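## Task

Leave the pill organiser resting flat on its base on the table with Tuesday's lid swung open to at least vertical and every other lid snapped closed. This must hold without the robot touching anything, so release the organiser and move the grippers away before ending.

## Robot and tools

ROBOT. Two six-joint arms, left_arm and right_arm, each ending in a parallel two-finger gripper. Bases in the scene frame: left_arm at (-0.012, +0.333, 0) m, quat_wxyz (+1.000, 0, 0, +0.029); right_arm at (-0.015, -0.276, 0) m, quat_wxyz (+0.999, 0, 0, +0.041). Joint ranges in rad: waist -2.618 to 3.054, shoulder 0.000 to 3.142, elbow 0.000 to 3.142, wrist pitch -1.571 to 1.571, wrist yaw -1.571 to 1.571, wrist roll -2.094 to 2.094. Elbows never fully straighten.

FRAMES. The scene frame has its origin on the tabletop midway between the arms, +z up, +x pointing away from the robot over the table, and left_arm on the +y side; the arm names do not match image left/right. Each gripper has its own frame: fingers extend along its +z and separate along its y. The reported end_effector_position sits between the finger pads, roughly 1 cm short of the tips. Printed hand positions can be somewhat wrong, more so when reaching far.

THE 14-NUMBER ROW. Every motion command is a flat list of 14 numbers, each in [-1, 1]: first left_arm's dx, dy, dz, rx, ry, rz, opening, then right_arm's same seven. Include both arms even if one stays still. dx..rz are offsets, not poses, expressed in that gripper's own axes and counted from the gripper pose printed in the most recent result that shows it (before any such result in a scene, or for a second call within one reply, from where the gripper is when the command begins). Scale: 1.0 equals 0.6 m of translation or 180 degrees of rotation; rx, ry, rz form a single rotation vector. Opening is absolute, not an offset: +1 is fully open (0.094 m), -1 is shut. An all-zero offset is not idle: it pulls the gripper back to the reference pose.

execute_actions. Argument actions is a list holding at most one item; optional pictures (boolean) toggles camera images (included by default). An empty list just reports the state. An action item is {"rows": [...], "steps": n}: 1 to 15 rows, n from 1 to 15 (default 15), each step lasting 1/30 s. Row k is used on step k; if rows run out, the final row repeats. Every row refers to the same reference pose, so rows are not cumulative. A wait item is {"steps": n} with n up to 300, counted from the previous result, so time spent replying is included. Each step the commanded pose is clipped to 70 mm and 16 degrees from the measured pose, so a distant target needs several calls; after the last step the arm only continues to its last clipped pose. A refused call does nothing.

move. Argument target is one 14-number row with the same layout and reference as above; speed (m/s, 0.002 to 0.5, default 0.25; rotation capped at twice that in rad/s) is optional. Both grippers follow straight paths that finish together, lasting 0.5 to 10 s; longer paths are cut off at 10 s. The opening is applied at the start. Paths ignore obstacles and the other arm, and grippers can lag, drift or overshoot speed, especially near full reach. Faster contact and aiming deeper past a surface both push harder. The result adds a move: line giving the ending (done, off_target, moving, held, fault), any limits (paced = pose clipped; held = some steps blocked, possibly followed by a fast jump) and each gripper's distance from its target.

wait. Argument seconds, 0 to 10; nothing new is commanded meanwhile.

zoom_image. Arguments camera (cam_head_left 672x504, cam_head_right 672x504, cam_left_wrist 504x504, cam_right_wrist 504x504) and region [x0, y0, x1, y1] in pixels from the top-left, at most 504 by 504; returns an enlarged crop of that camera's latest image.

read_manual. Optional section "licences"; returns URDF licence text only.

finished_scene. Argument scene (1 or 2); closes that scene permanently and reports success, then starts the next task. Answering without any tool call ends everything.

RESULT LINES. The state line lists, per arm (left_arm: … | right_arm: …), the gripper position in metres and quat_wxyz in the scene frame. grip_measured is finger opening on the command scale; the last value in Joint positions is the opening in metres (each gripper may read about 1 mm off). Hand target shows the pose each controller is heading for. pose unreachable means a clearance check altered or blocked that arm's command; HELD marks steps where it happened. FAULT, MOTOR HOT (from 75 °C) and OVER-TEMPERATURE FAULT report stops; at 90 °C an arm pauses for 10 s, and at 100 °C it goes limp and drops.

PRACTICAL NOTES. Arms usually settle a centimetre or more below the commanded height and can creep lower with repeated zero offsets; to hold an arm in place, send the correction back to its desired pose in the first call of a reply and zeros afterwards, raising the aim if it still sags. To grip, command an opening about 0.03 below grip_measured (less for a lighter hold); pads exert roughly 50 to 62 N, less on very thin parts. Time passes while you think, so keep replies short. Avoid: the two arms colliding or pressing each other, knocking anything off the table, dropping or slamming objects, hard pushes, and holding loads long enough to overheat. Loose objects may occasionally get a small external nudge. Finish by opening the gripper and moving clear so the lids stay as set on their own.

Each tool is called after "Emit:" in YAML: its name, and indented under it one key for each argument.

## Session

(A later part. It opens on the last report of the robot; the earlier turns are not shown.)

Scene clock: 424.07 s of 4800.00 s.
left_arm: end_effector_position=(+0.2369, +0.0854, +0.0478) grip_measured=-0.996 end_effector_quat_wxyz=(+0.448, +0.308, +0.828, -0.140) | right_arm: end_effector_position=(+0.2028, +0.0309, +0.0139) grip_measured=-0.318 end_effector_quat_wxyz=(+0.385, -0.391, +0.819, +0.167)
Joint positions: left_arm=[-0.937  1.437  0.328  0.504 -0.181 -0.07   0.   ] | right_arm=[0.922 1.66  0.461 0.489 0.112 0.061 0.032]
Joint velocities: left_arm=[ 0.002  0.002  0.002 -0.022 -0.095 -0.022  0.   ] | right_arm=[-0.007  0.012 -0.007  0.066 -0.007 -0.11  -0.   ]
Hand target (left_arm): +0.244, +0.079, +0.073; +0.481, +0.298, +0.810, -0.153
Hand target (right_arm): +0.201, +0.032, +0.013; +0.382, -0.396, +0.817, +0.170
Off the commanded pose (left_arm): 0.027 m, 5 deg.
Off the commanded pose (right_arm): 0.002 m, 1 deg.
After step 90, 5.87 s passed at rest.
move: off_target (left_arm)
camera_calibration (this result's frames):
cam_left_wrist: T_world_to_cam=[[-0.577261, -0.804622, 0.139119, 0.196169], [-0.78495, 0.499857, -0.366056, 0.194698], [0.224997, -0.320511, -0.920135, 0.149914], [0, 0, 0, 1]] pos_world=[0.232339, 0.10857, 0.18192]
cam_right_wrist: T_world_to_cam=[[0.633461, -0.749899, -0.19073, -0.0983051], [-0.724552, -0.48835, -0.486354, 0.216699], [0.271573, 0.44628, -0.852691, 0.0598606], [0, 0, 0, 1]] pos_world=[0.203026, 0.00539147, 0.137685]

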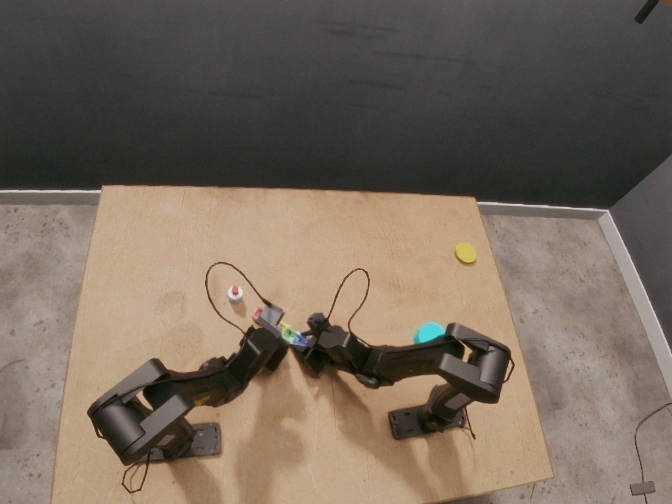

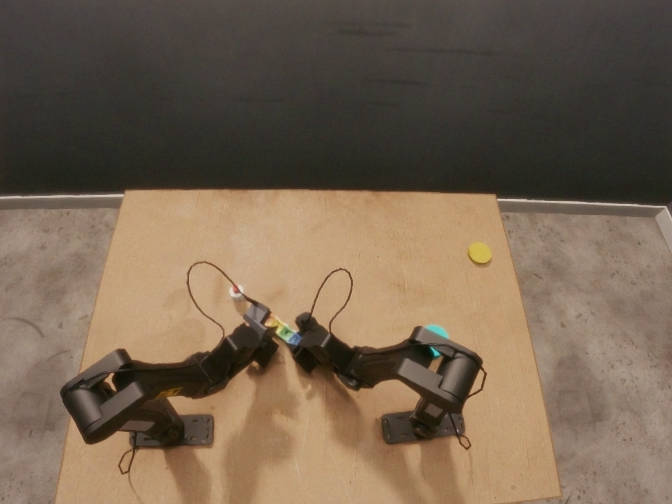

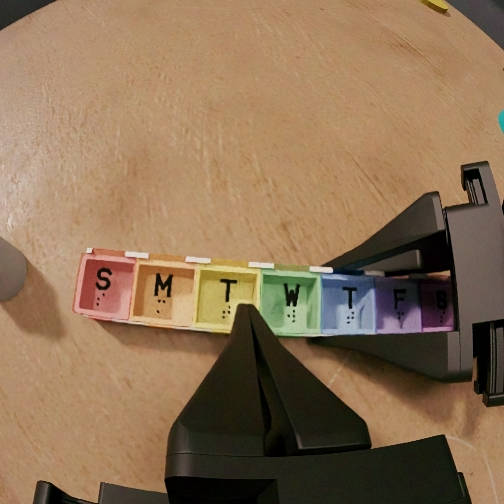

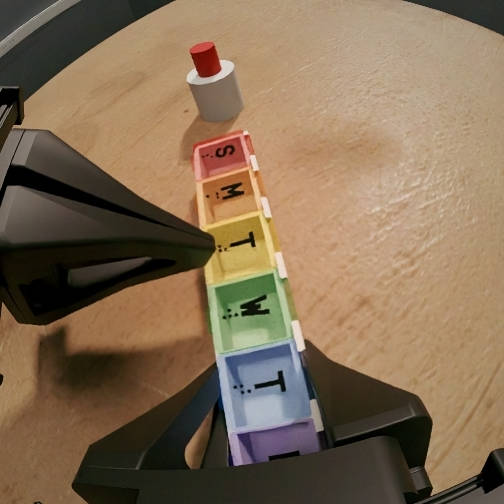

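Emit:
move:
  target: [-0.009,0.008,-0.052,0,0,-0.517,-1, 0,0,0,0,0,0,-0.37]
  speed: 0.08

Scene clock: 467.27 s of 4800.00 s.
left_arm: end_effector_position=(+0.2262, +0.0980, +0.0699) grip_measured=-0.996 end_effector_quat_wxyz=(+0.211, -0.379, +0.799, -0.416) | right_arm: end_effector_position=(+0.2027, +0.0309, +0.0139) grip_measured=-0.318 end_effector_quat_wxyz=(+0.385, -0.391, +0.819, +0.168)
Joint positions: left_arm=[-0.937  1.243  0.328  0.303 -0.18  -1.669  0.   ] | right_arm=[0.922 1.66  0.461 0.489 0.112 0.061 0.032]
Joint velocities: left_arm=[ 0.012 -0.012 -0.002 -0.051 -0.007 -0.037  0.001] | right_arm=[-0.007 -0.002 -0.007  0.051 -0.037  0.007 -0.   ]
Hand target (left_arm): +0.222, +0.102, +0.070; +0.213, -0.377, +0.799, -0.418
Hand target (right_arm): +0.203, +0.031, +0.014; +0.385, -0.391, +0.819, +0.168
Off the commanded pose (left_arm): 0.007 m, 2 deg.
Off the commanded pose (right_arm): 0.000 m, 0 deg.
After step 90, 29.90 s passed at rest.
move: done
camera_calibration (this result's frames):
cam_left_wrist: T_world_to_cam=[[0.508545, -0.188737, 0.840095, -0.157882], [-0.821105, -0.39998, 0.40719, 0.230316], [0.259169, -0.896881, -0.358381, 0.18619], [0, 0, 0, 1]] pos_world=[0.221149, 0.229314, 0.105581]
cam_right_wrist: T_world_to_cam=[[0.633638, -0.749691, -0.190963, -0.0982801], [-0.724512, -0.488494, -0.486267, 0.216673], [0.271265, 0.446472, -0.852689, 0.0599091], [0, 0, 0, 1]] pos_world=[0.203005, 0.00541617, 0.137677]

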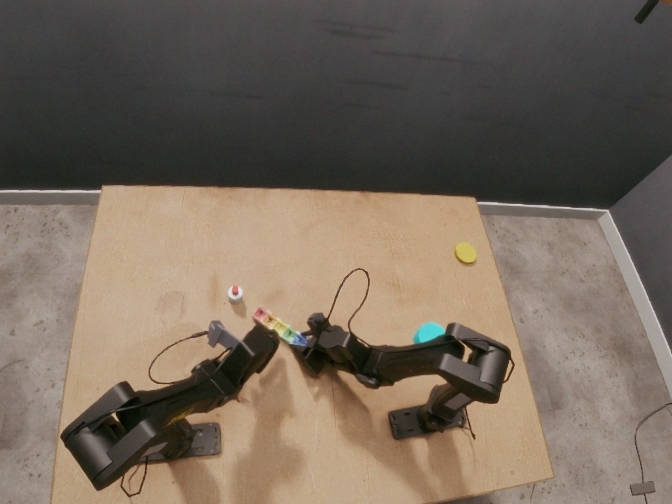

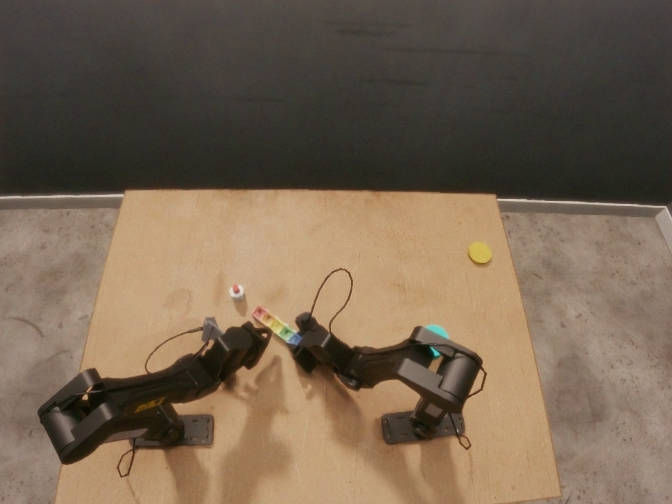

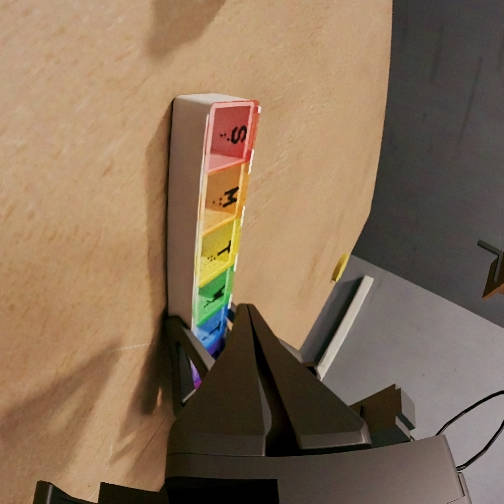

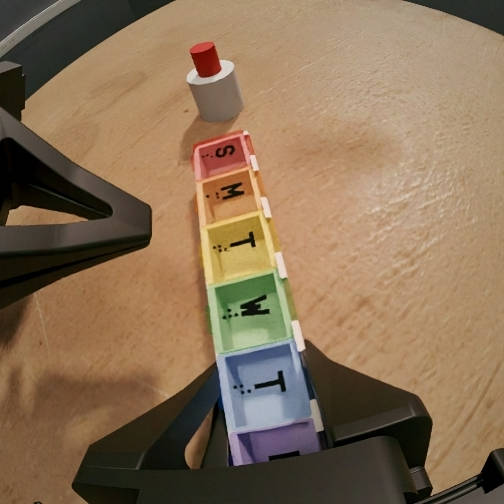

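Emit:
execute_actions:
  actions:
    - {"rows":[[0,0,0,0,0,0,1,0,0,0,0,0,0,-0.37]],"steps":15}

Scene clock: 469.83 s of 4800.00 s.
left_arm: end_effector_position=(+0.2258, +0.0977, +0.0698) grip_measured=+1.000 end_effector_quat_wxyz=(+0.209, -0.380, +0.799, -0.417) | right_arm: end_effector_position=(+0.2027, +0.0309, +0.0139) grip_measured=-0.318 end_effector_quat_wxyz=(+0.385, -0.391, +0.819, +0.168)
Joint positions: left_arm=[-0.937  1.243  0.328  0.303 -0.177 -1.674  0.094] | right_arm=[0.922 1.66  0.461 0.489 0.112 0.061 0.032]
Joint velocities: left_arm=[ 0.007 -0.002 -0.017 -0.037  0.051 -0.066  0.   ] | right_arm=[ 0.002 -0.017 -0.002  0.022  0.022  0.037 -0.002]
Hand target (left_arm): +0.226, +0.098, +0.070; +0.211, -0.379, +0.799, -0.416
Hand target (right_arm): +0.203, +0.031, +0.014; +0.385, -0.391, +0.819, +0.168
Off the commanded pose (left_arm): 0.000 m, 0 deg.
Off the commanded pose (right_arm): 0.000 m, 0 deg.
Steps of this call (steps 1 to 62: nothing new was sent; steps 63 to 77: all 15 steps of this action). Readings (end_effector_position):
63: left_arm (+0.2261, +0.0980, +0.0699) | right_arm (+0.2027, +0.0309, +0.0139)
64: left_arm (+0.2260, +0.0979, +0.0699) | right_arm (+0.2027, +0.0309, +0.0139)
66: left_arm (+0.2259, +0.0978, +0.0698) | right_arm (+0.2027, +0.0309, +0.0139)
70: left_arm (+0.2259, +0.0977, +0.0698) | right_arm (+0.2027, +0.0309, +0.0139)
77: the state above
camera_calibration (this result's frames):
cam_left_wrist: T_world_to_cam=[[0.511763, -0.185455, 0.838871, -0.158619], [-0.819412, -0.398807, 0.411724, 0.229141], [0.258191, -0.898086, -0.356059, 0.186134], [0, 0, 0, 1]] pos_world=[0.220878, 0.229131, 0.104993]
cam_right_wrist: T_world_to_cam=[[0.633638, -0.749691, -0.190963, -0.0982801], [-0.724512, -0.488494, -0.486267, 0.216673], [0.271265, 0.446472, -0.852689, 0.0599091], [0, 0, 0, 1]] pos_world=[0.203005, 0.00541617, 0.137677]

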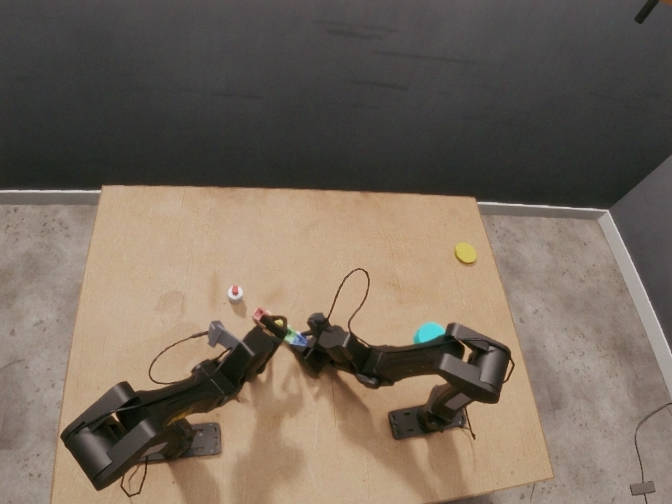

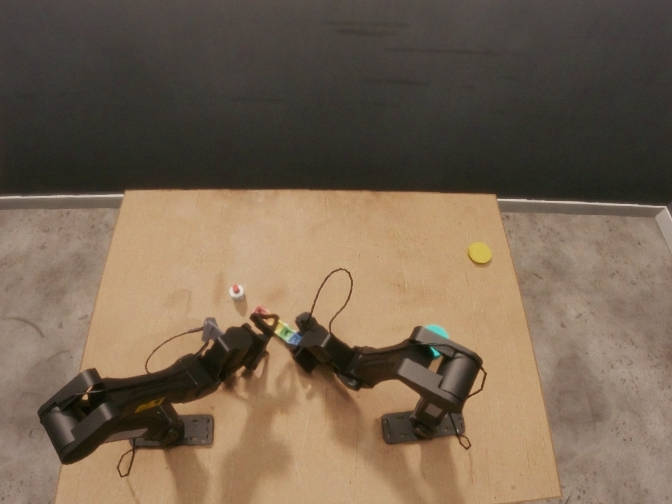

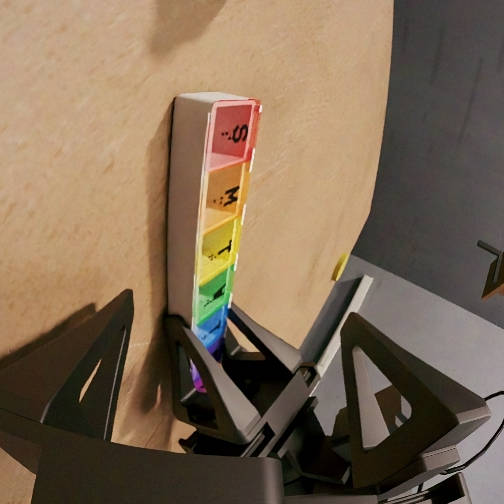

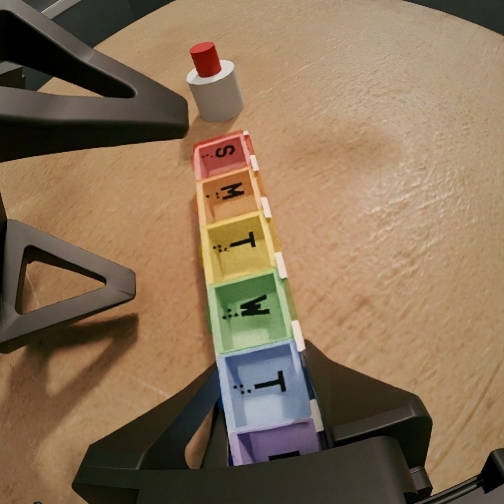

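Emit:
zoom_image:
  camera: "cam_left_wrist"
  region: [110, 170, 270, 330]

Region (110, 170, 270, 330) of cam_left_wrist's 504x504 image, scaled by 3.150, with more detail than that image has.

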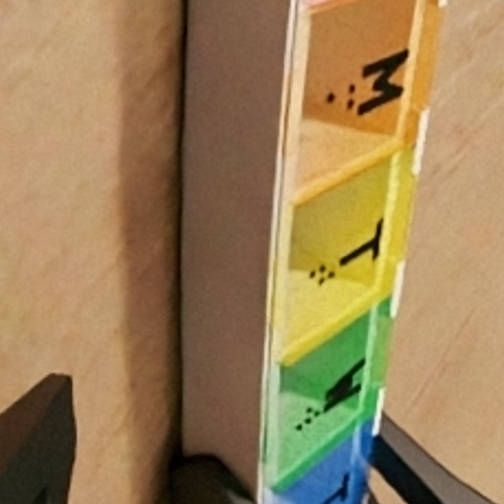

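Emit:
move:
  target: [0.001,-0.017,0.043,0,0,0,1, 0,0,0,0,0,0,-0.37]
  speed: 0.03

Scene clock: 487.20 s of 4800.00 s.
left_arm: end_effector_position=(+0.2361, +0.0871, +0.0531) grip_measured=+1.000 end_effector_quat_wxyz=(+0.200, -0.383, +0.805, -0.406) | right_arm: end_effector_position=(+0.2027, +0.0309, +0.0139) grip_measured=-0.318 end_effector_quat_wxyz=(+0.385, -0.391, +0.819, +0.168)
Joint positions: left_arm=[-0.923  1.387  0.365  0.38  -0.156 -1.673  0.094] | right_arm=[0.922 1.66  0.461 0.489 0.112 0.061 0.032]
Joint velocities: left_arm=[ 0.002  0.002 -0.012 -0.037 -0.022 -0.051  0.   ] | right_arm=[-0.007 -0.007 -0.002  0.051 -0.022 -0.022 -0.   ]
Hand target (left_arm): +0.246, +0.081, +0.063; +0.209, -0.380, +0.799, -0.417
Hand target (right_arm): +0.203, +0.031, +0.014; +0.385, -0.391, +0.819, +0.168
Off the commanded pose (left_arm): 0.016 m, 2 deg.
Off the commanded pose (right_arm): 0.000 m, 0 deg.
After step 90, 13.13 s passed at rest.
move: off_target (left_arm)
camera_calibration (this result's frames):
cam_left_wrist: T_world_to_cam=[[0.534363, -0.199525, 0.821369, -0.155026], [-0.808938, -0.4025, 0.428501, 0.237171], [0.245104, -0.893411, -0.376484, 0.171813], [0, 0, 0, 1]] pos_world=[0.232585, 0.218029, 0.0903909]
cam_right_wrist: T_world_to_cam=[[0.633638, -0.749691, -0.190963, -0.0982801], [-0.724512, -0.488494, -0.486267, 0.216673], [0.271265, 0.446472, -0.852689, 0.0599091], [0, 0, 0, 1]] pos_world=[0.203005, 0.00541617, 0.137677]

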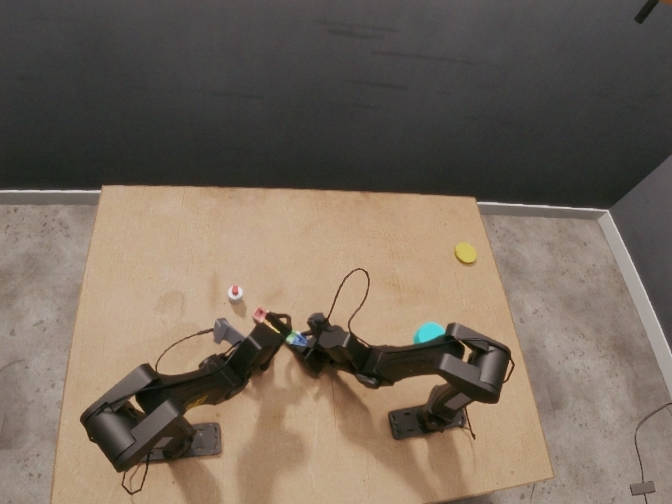

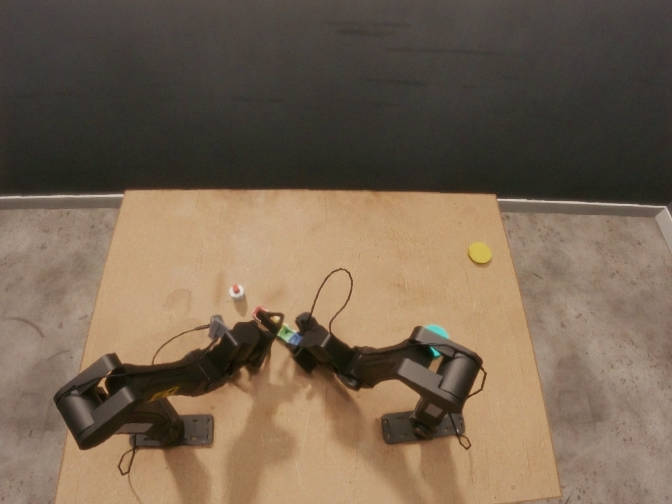

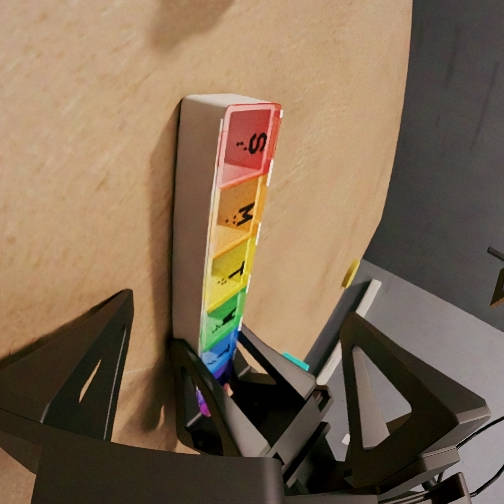

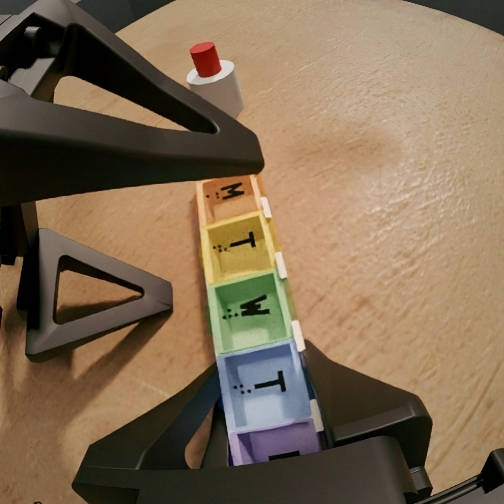

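Emit:
zoom_image:
  camera: "cam_right_wrist"
  region: [120, 200, 260, 340]

Emit:
zoom_image:
  camera: "cam_left_wrist"
  region: [90, 200, 250, 360]

Region (120, 200, 260, 340) of cam_right_wrist's 504x504 image, scaled by 3.600, with more detail than that image has.

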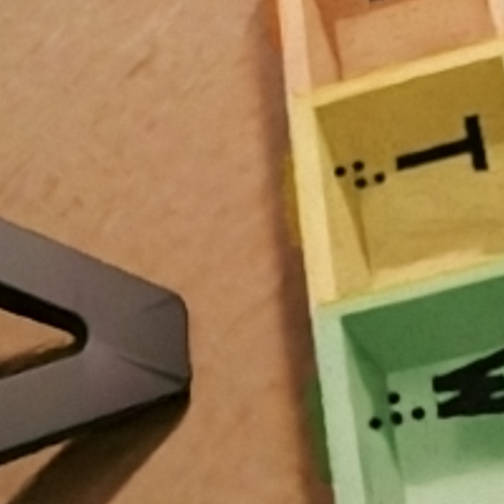

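Region (90, 200, 250, 360) of cam_left_wrist's 504x504 image, scaled by 3.150, with more detail than that image has.

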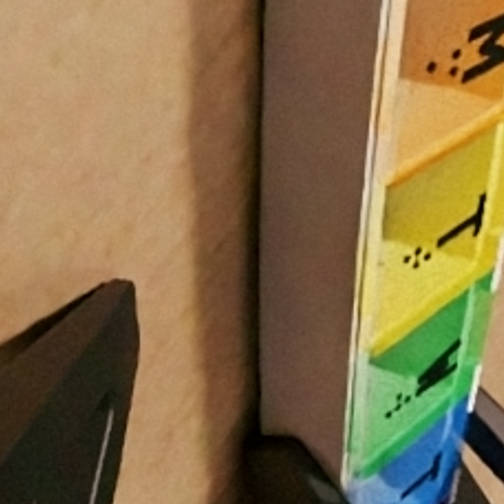

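Emit:
move:
  target: [-0.021,-0.041,0.012,0,0,0,1, 0,0,0,0,0,0,-0.37]
  speed: 0.02

Emit:
zoom_image:
  camera: "cam_right_wrist"
  region: [120, 200, 260, 340]

Emit:
zoom_image:
  camera: "cam_left_wrist"
  region: [90, 200, 250, 360]

Scene clock: 505.93 s of 4800.00 s.
left_arm: end_effector_position=(+0.2513, +0.0876, +0.0632) grip_measured=+1.000 end_effector_quat_wxyz=(+0.193, -0.385, +0.807, -0.405) | right_arm: end_effector_position=(+0.2027, +0.0309, +0.0139) grip_measured=-0.318 end_effector_quat_wxyz=(+0.385, -0.391, +0.819, +0.168)
Joint positions: left_arm=[-0.862  1.387  0.427  0.316 -0.099 -1.644  0.094] | right_arm=[0.922 1.66  0.461 0.489 0.112 0.061 0.032]
Joint velocities: left_arm=[-0.002 -0.007  0.007 -0.037 -0.037  0.066  0.   ] | right_arm=[-0.007  0.007 -0.012  0.022 -0.081 -0.066 -0.   ]
Hand target (left_arm): +0.260, +0.084, +0.069; +0.200, -0.383, +0.805, -0.406
Hand target (right_arm): +0.203, +0.031, +0.014; +0.385, -0.391, +0.819, +0.168
Off the commanded pose (left_arm): 0.011 m, 1 deg.
Off the commanded pose (right_arm): 0.000 m, 0 deg.
After step 90, 14.03 s passed at rest.
move: off_target (left_arm)
camera_calibration (this result's frames):
cam_left_wrist: T_world_to_cam=[[0.54445, -0.198645, 0.814932, -0.173491], [-0.804221, -0.399678, 0.43987, 0.243187], [0.238333, -0.894873, -0.377359, 0.174164], [0, 0, 0, 1]] pos_world=[0.248525, 0.218588, 0.100135]
cam_right_wrist: T_world_to_cam=[[0.633638, -0.749691, -0.190963, -0.0982801], [-0.724512, -0.488494, -0.486267, 0.216673], [0.271265, 0.446472, -0.852689, 0.0599091], [0, 0, 0, 1]] pos_world=[0.203005, 0.00541617, 0.137677]

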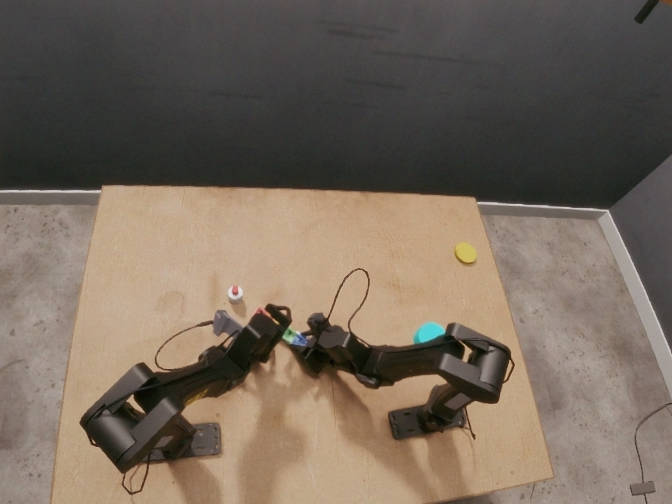

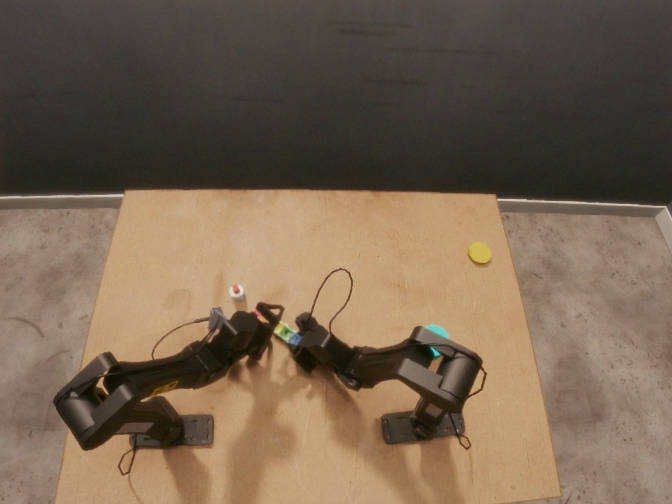

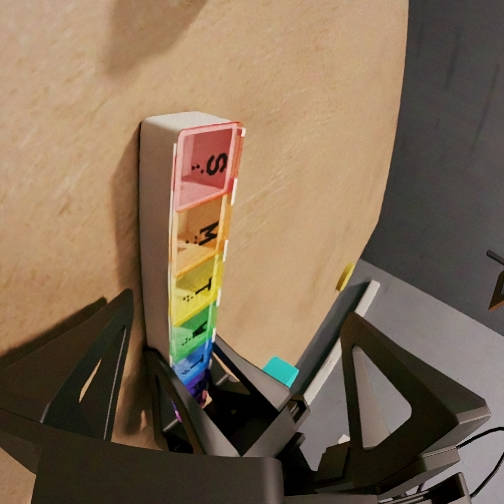

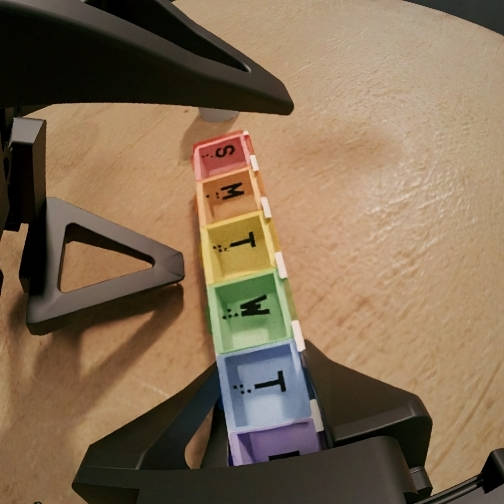

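Region (120, 200, 260, 340) of cam_right_wrist's 504x504 image, scaled by 3.600, with more detail than that image has.

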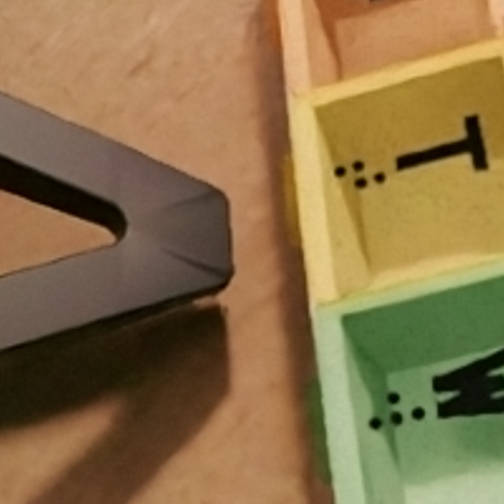

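Region (90, 200, 250, 360) of cam_left_wrist's 504x504 image, scaled by 3.150, with more detail than that image has.

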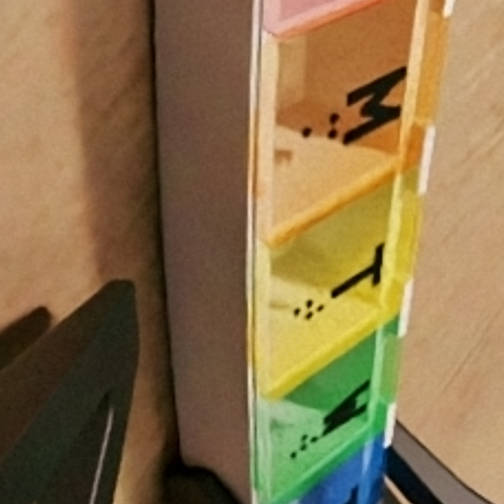

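Emit:
move:
  target: [0,-0.0163,0.019,0,0,0,1, 0,0,0,0,0,0,-0.37]
  speed: 0.015

Emit:
zoom_image:
  camera: "cam_right_wrist"
  region: [120, 200, 260, 340]

Emit:
zoom_image:
  camera: "cam_left_wrist"
  region: [90, 200, 250, 360]

Scene clock: 516.63 s of 4800.00 s.
left_arm: end_effector_position=(+0.2524, +0.0842, +0.0546) grip_measured=+1.000 end_effector_quat_wxyz=(+0.185, -0.386, +0.813, -0.394) | right_arm: end_effector_position=(+0.2027, +0.0309, +0.0139) grip_measured=-0.318 end_effector_quat_wxyz=(+0.385, -0.391, +0.819, +0.168)
Joint positions: left_arm=[-0.862  1.432  0.447  0.313 -0.09  -1.646  0.094] | right_arm=[0.922 1.66  0.461 0.489 0.112 0.061 0.032]
Joint velocities: left_arm=[ 0.007  0.017  0.007 -0.022  0.022  0.007  0.   ] | right_arm=[-0.012  0.002 -0.002  0.007  0.066  0.037 -0.001]
Hand target (left_arm): +0.262, +0.079, +0.064; +0.194, -0.385, +0.807, -0.405
Hand target (right_arm): +0.203, +0.031, +0.014; +0.385, -0.391, +0.819, +0.168
Off the commanded pose (left_arm): 0.015 m, 2 deg.
Off the commanded pose (right_arm): 0.000 m, 0 deg.
After step 90, 6.43 s passed at rest.
move: off_target (left_arm)
camera_calibration (this result's frames):
cam_left_wrist: T_world_to_cam=[[0.563087, -0.213921, 0.79823, -0.170287], [-0.795407, -0.402333, 0.453272, 0.243813], [0.22419, -0.890149, -0.396703, 0.171911], [0, 0, 0, 1]] pos_world=[0.251277, 0.214693, 0.0936122]
cam_right_wrist: T_world_to_cam=[[0.633638, -0.749691, -0.190963, -0.0982801], [-0.724512, -0.488494, -0.486267, 0.216673], [0.271265, 0.446472, -0.852689, 0.0599091], [0, 0, 0, 1]] pos_world=[0.203005, 0.00541617, 0.137677]

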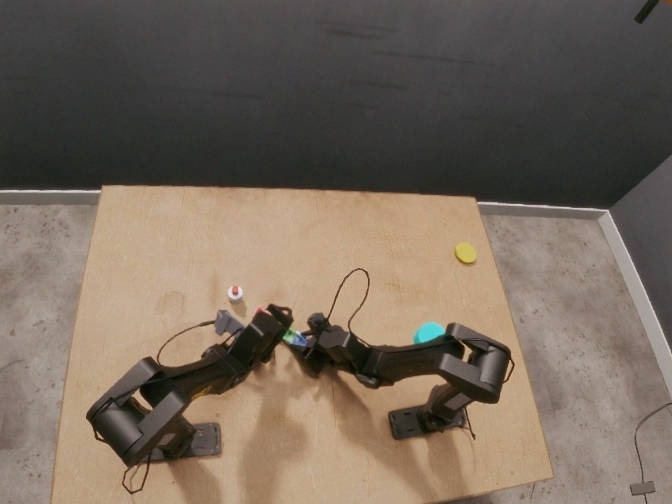

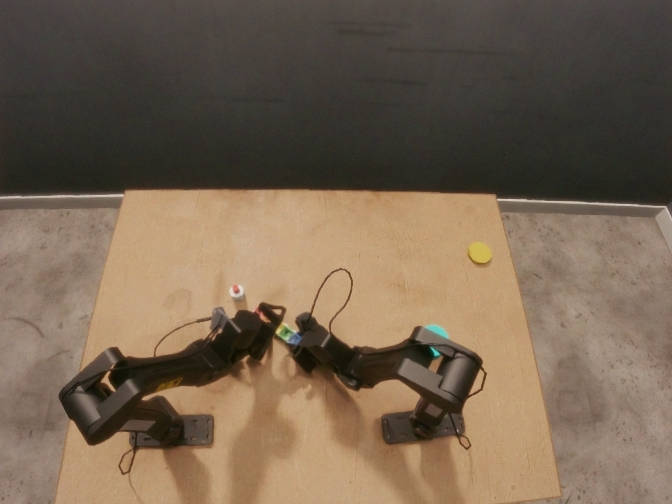

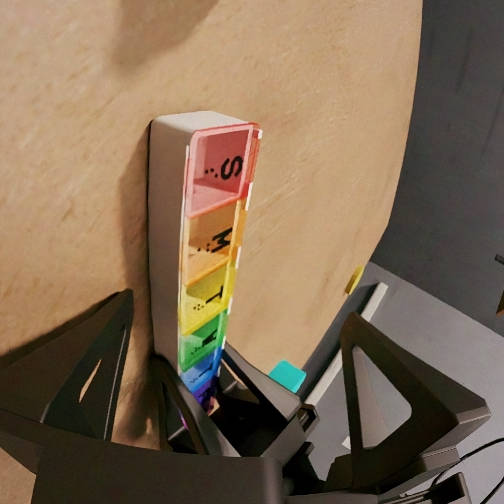

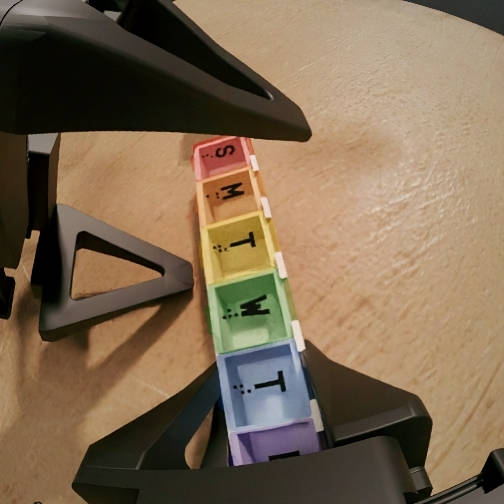

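Region (120, 200, 260, 340) of cam_right_wrist's 504x504 image, scaled by 3.600, with more detail than that image has.

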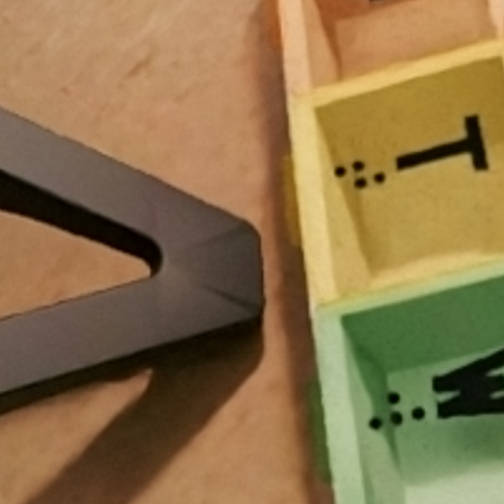

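Region (90, 200, 250, 360) of cam_left_wrist's 504x504 image, scaled by 3.150, with more detail than that image has.

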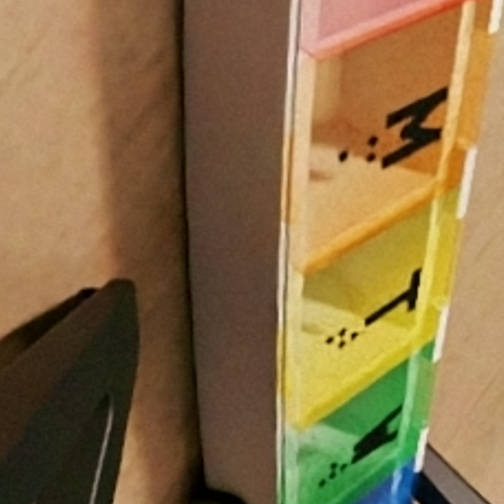

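Emit:
move:
  target: [-0.008,-0.0325,0.017,0,0,0,1, 0,0,0,0,0,0,-0.37]
  speed: 0.015

Emit:
zoom_image:
  camera: "cam_right_wrist"
  region: [120, 200, 260, 340]

Emit:
zoom_image:
  camera: "cam_left_wrist"
  region: [90, 200, 250, 360]

Scene clock: 532.57 s of 4800.00 s.
left_arm: end_effector_position=(+0.2618, +0.0788, +0.0570) grip_measured=+1.000 end_effector_quat_wxyz=(+0.179, -0.388, +0.815, -0.392) | right_arm: end_effector_position=(+0.2027, +0.0309, +0.0139) grip_measured=-0.318 end_effector_quat_wxyz=(+0.385, -0.391, +0.819, +0.168)
Joint positions: left_arm=[-0.842  1.466  0.499  0.284 -0.066 -1.641  0.094] | right_arm=[0.922 1.66  0.461 0.489 0.112 0.061 0.032]
Joint velocities: left_arm=[ 0.002  0.007 -0.002  0.022 -0.022  0.007  0.   ] | right_arm=[ 0.022 -0.002  0.017 -0.037 -0.007 -0.007 -0.   ]
Hand target (left_arm): +0.271, +0.076, +0.063; +0.186, -0.386, +0.813, -0.394
Hand target (right_arm): +0.203, +0.031, +0.014; +0.385, -0.391, +0.819, +0.168
Off the commanded pose (left_arm): 0.012 m, 1 deg.
Off the commanded pose (right_arm): 0.000 m, 0 deg.
After step 90, 11.20 s passed at rest.
move: off_target (left_arm)
camera_calibration (this result's frames):
cam_left_wrist: T_world_to_cam=[[0.574674, -0.215388, 0.78953, -0.181045], [-0.789425, -0.400258, 0.465405, 0.245595], [0.215773, -0.890731, -0.400051, 0.168382], [0, 0, 0, 1]] pos_world=[0.261588, 0.20929, 0.0960012]
cam_right_wrist: T_world_to_cam=[[0.633638, -0.749691, -0.190963, -0.0982801], [-0.724512, -0.488494, -0.486267, 0.216673], [0.271265, 0.446472, -0.852689, 0.0599091], [0, 0, 0, 1]] pos_world=[0.203005, 0.00541617, 0.137677]

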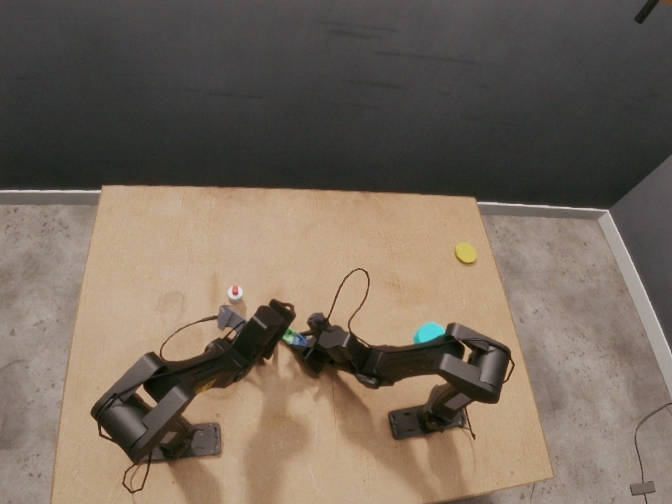

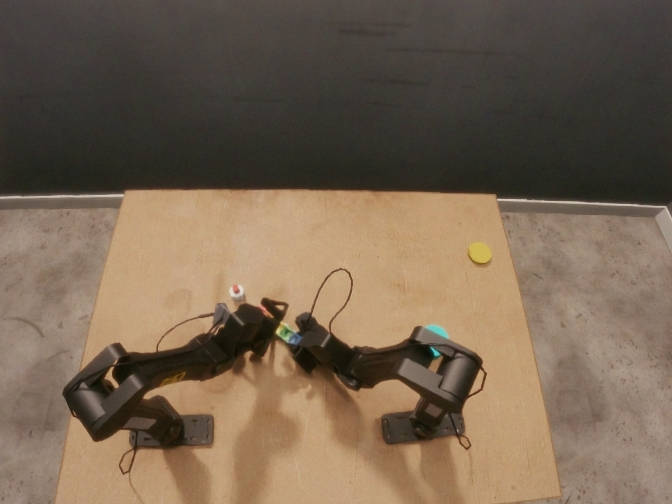

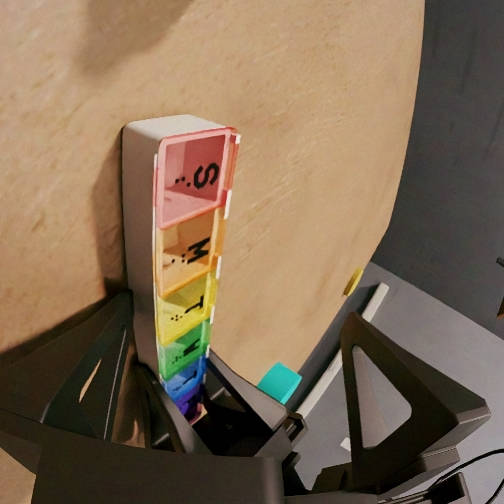

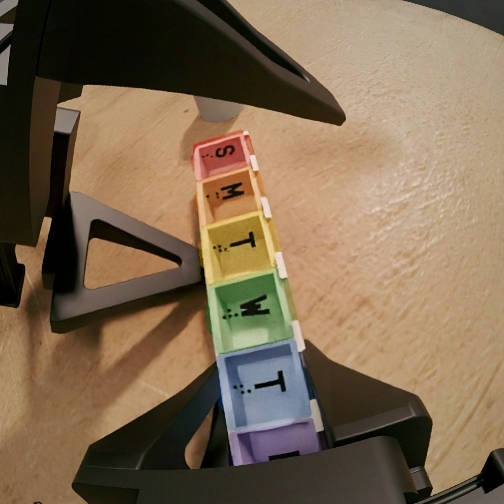

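Region (120, 200, 260, 340) of cam_right_wrist's 504x504 image, scaled by 3.600, with more detail than that image has.

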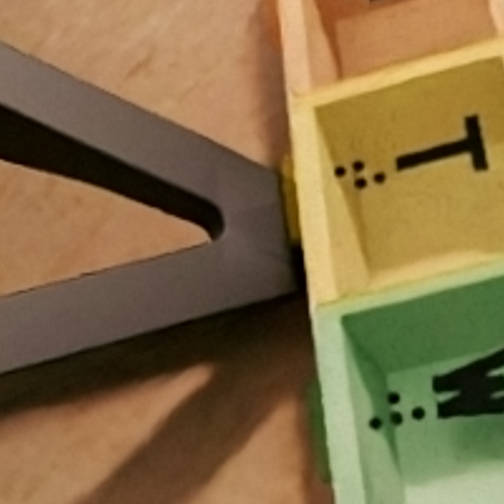

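Region (90, 200, 250, 360) of cam_left_wrist's 504x504 image, scaled by 3.150, with more detail than that image has.

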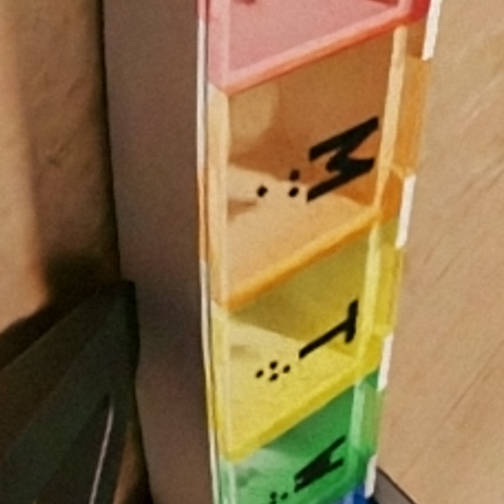

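Emit:
move:
  target: [0,-0.064,-0.013,0.025,0,0,1, 0,0,0,0,0,0,-0.37]
  speed: 0.012

Emit:
zoom_image:
  camera: "cam_right_wrist"
  region: [100, 160, 300, 340]

Scene clock: 547.87 s of 4800.00 s.
left_arm: end_effector_position=(+0.2633, +0.0766, +0.0598) grip_measured=+1.000 end_effector_quat_wxyz=(+0.176, -0.389, +0.817, -0.388) | right_arm: end_effector_position=(+0.2029, +0.0308, +0.0139) grip_measured=-0.318 end_effector_quat_wxyz=(+0.385, -0.391, +0.819, +0.167)
Joint positions: left_arm=[-0.842  1.467  0.524  0.25  -0.064 -1.644  0.094] | right_arm=[0.922 1.66  0.461 0.489 0.113 0.061 0.032]
Joint velocities: left_arm=[-0.007  0.007  0.007  0.007  0.037  0.007  0.   ] | right_arm=[-0.007 -0.007  0.012  0.007 -0.081 -0.007  0.001]
Hand target (left_arm): +0.275, +0.068, +0.092; +0.194, -0.381, +0.799, -0.423
Hand target (right_arm): +0.203, +0.031, +0.014; +0.385, -0.391, +0.819, +0.168
Off the commanded pose (left_arm): 0.036 m, 5 deg.
Off the commanded pose (right_arm): 0.000 m, 0 deg.
After step 90, 8.70 s passed at rest.
move: off_target (left_arm)
camera_calibration (this result's frames):
cam_left_wrist: T_world_to_cam=[[0.581893, -0.21871, 0.783305, -0.185906], [-0.785228, -0.401814, 0.471129, 0.243292], [0.211703, -0.889219, -0.40555, 0.16849], [0, 0, 0, 1]] pos_world=[0.263548, 0.206923, 0.0993301]
cam_right_wrist: T_world_to_cam=[[0.63288, -0.750437, -0.190546, -0.0983013], [-0.724857, -0.487788, -0.486461, 0.216788], [0.272112, 0.44599, -0.852671, 0.0597759], [0, 0, 0, 1]] pos_world=[0.203088, 0.00531837, 0.137697]

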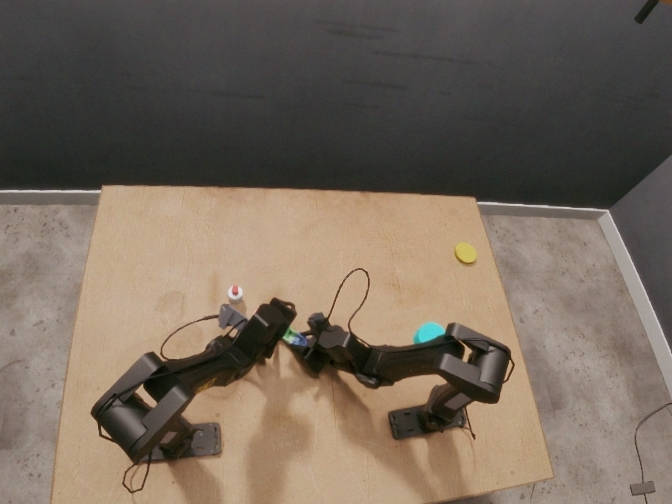

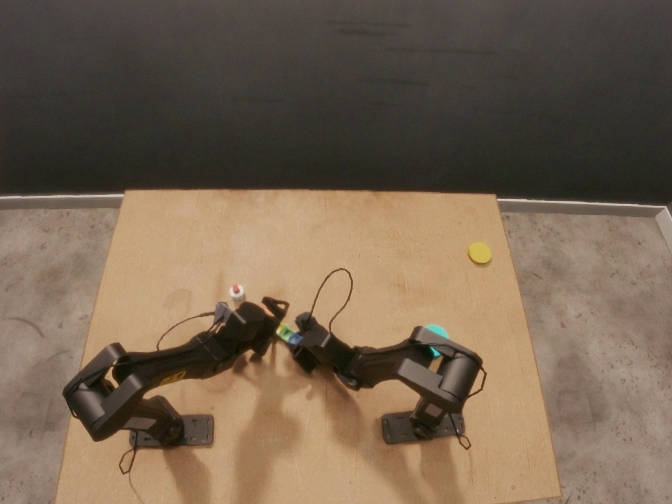

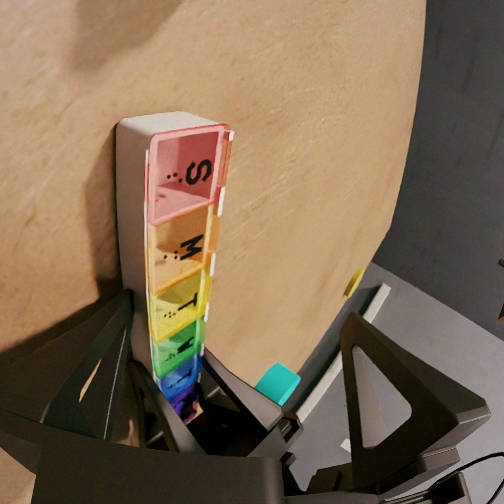

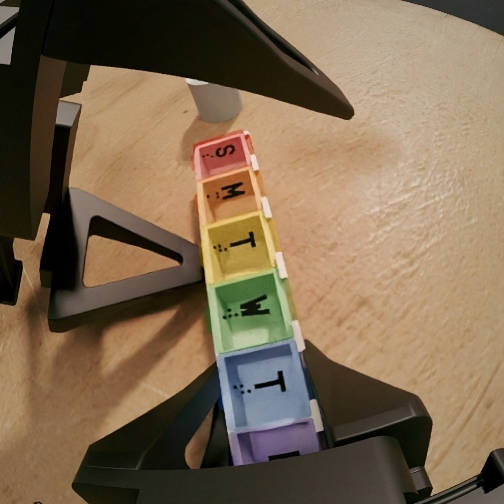

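Region (100, 160, 300, 340) of cam_right_wrist's 504x504 image, scaled by 2.520, with more detail than that image has; it fills the top 454 rows of this view, and the rest is white.

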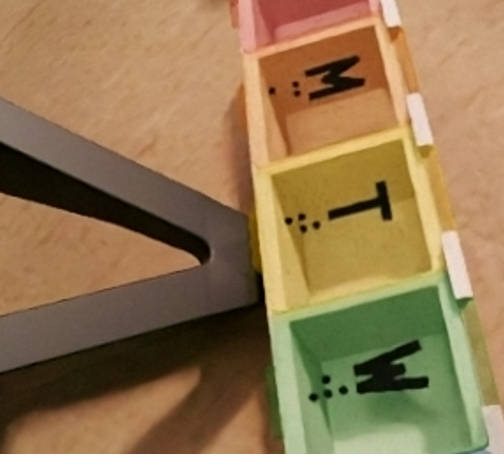

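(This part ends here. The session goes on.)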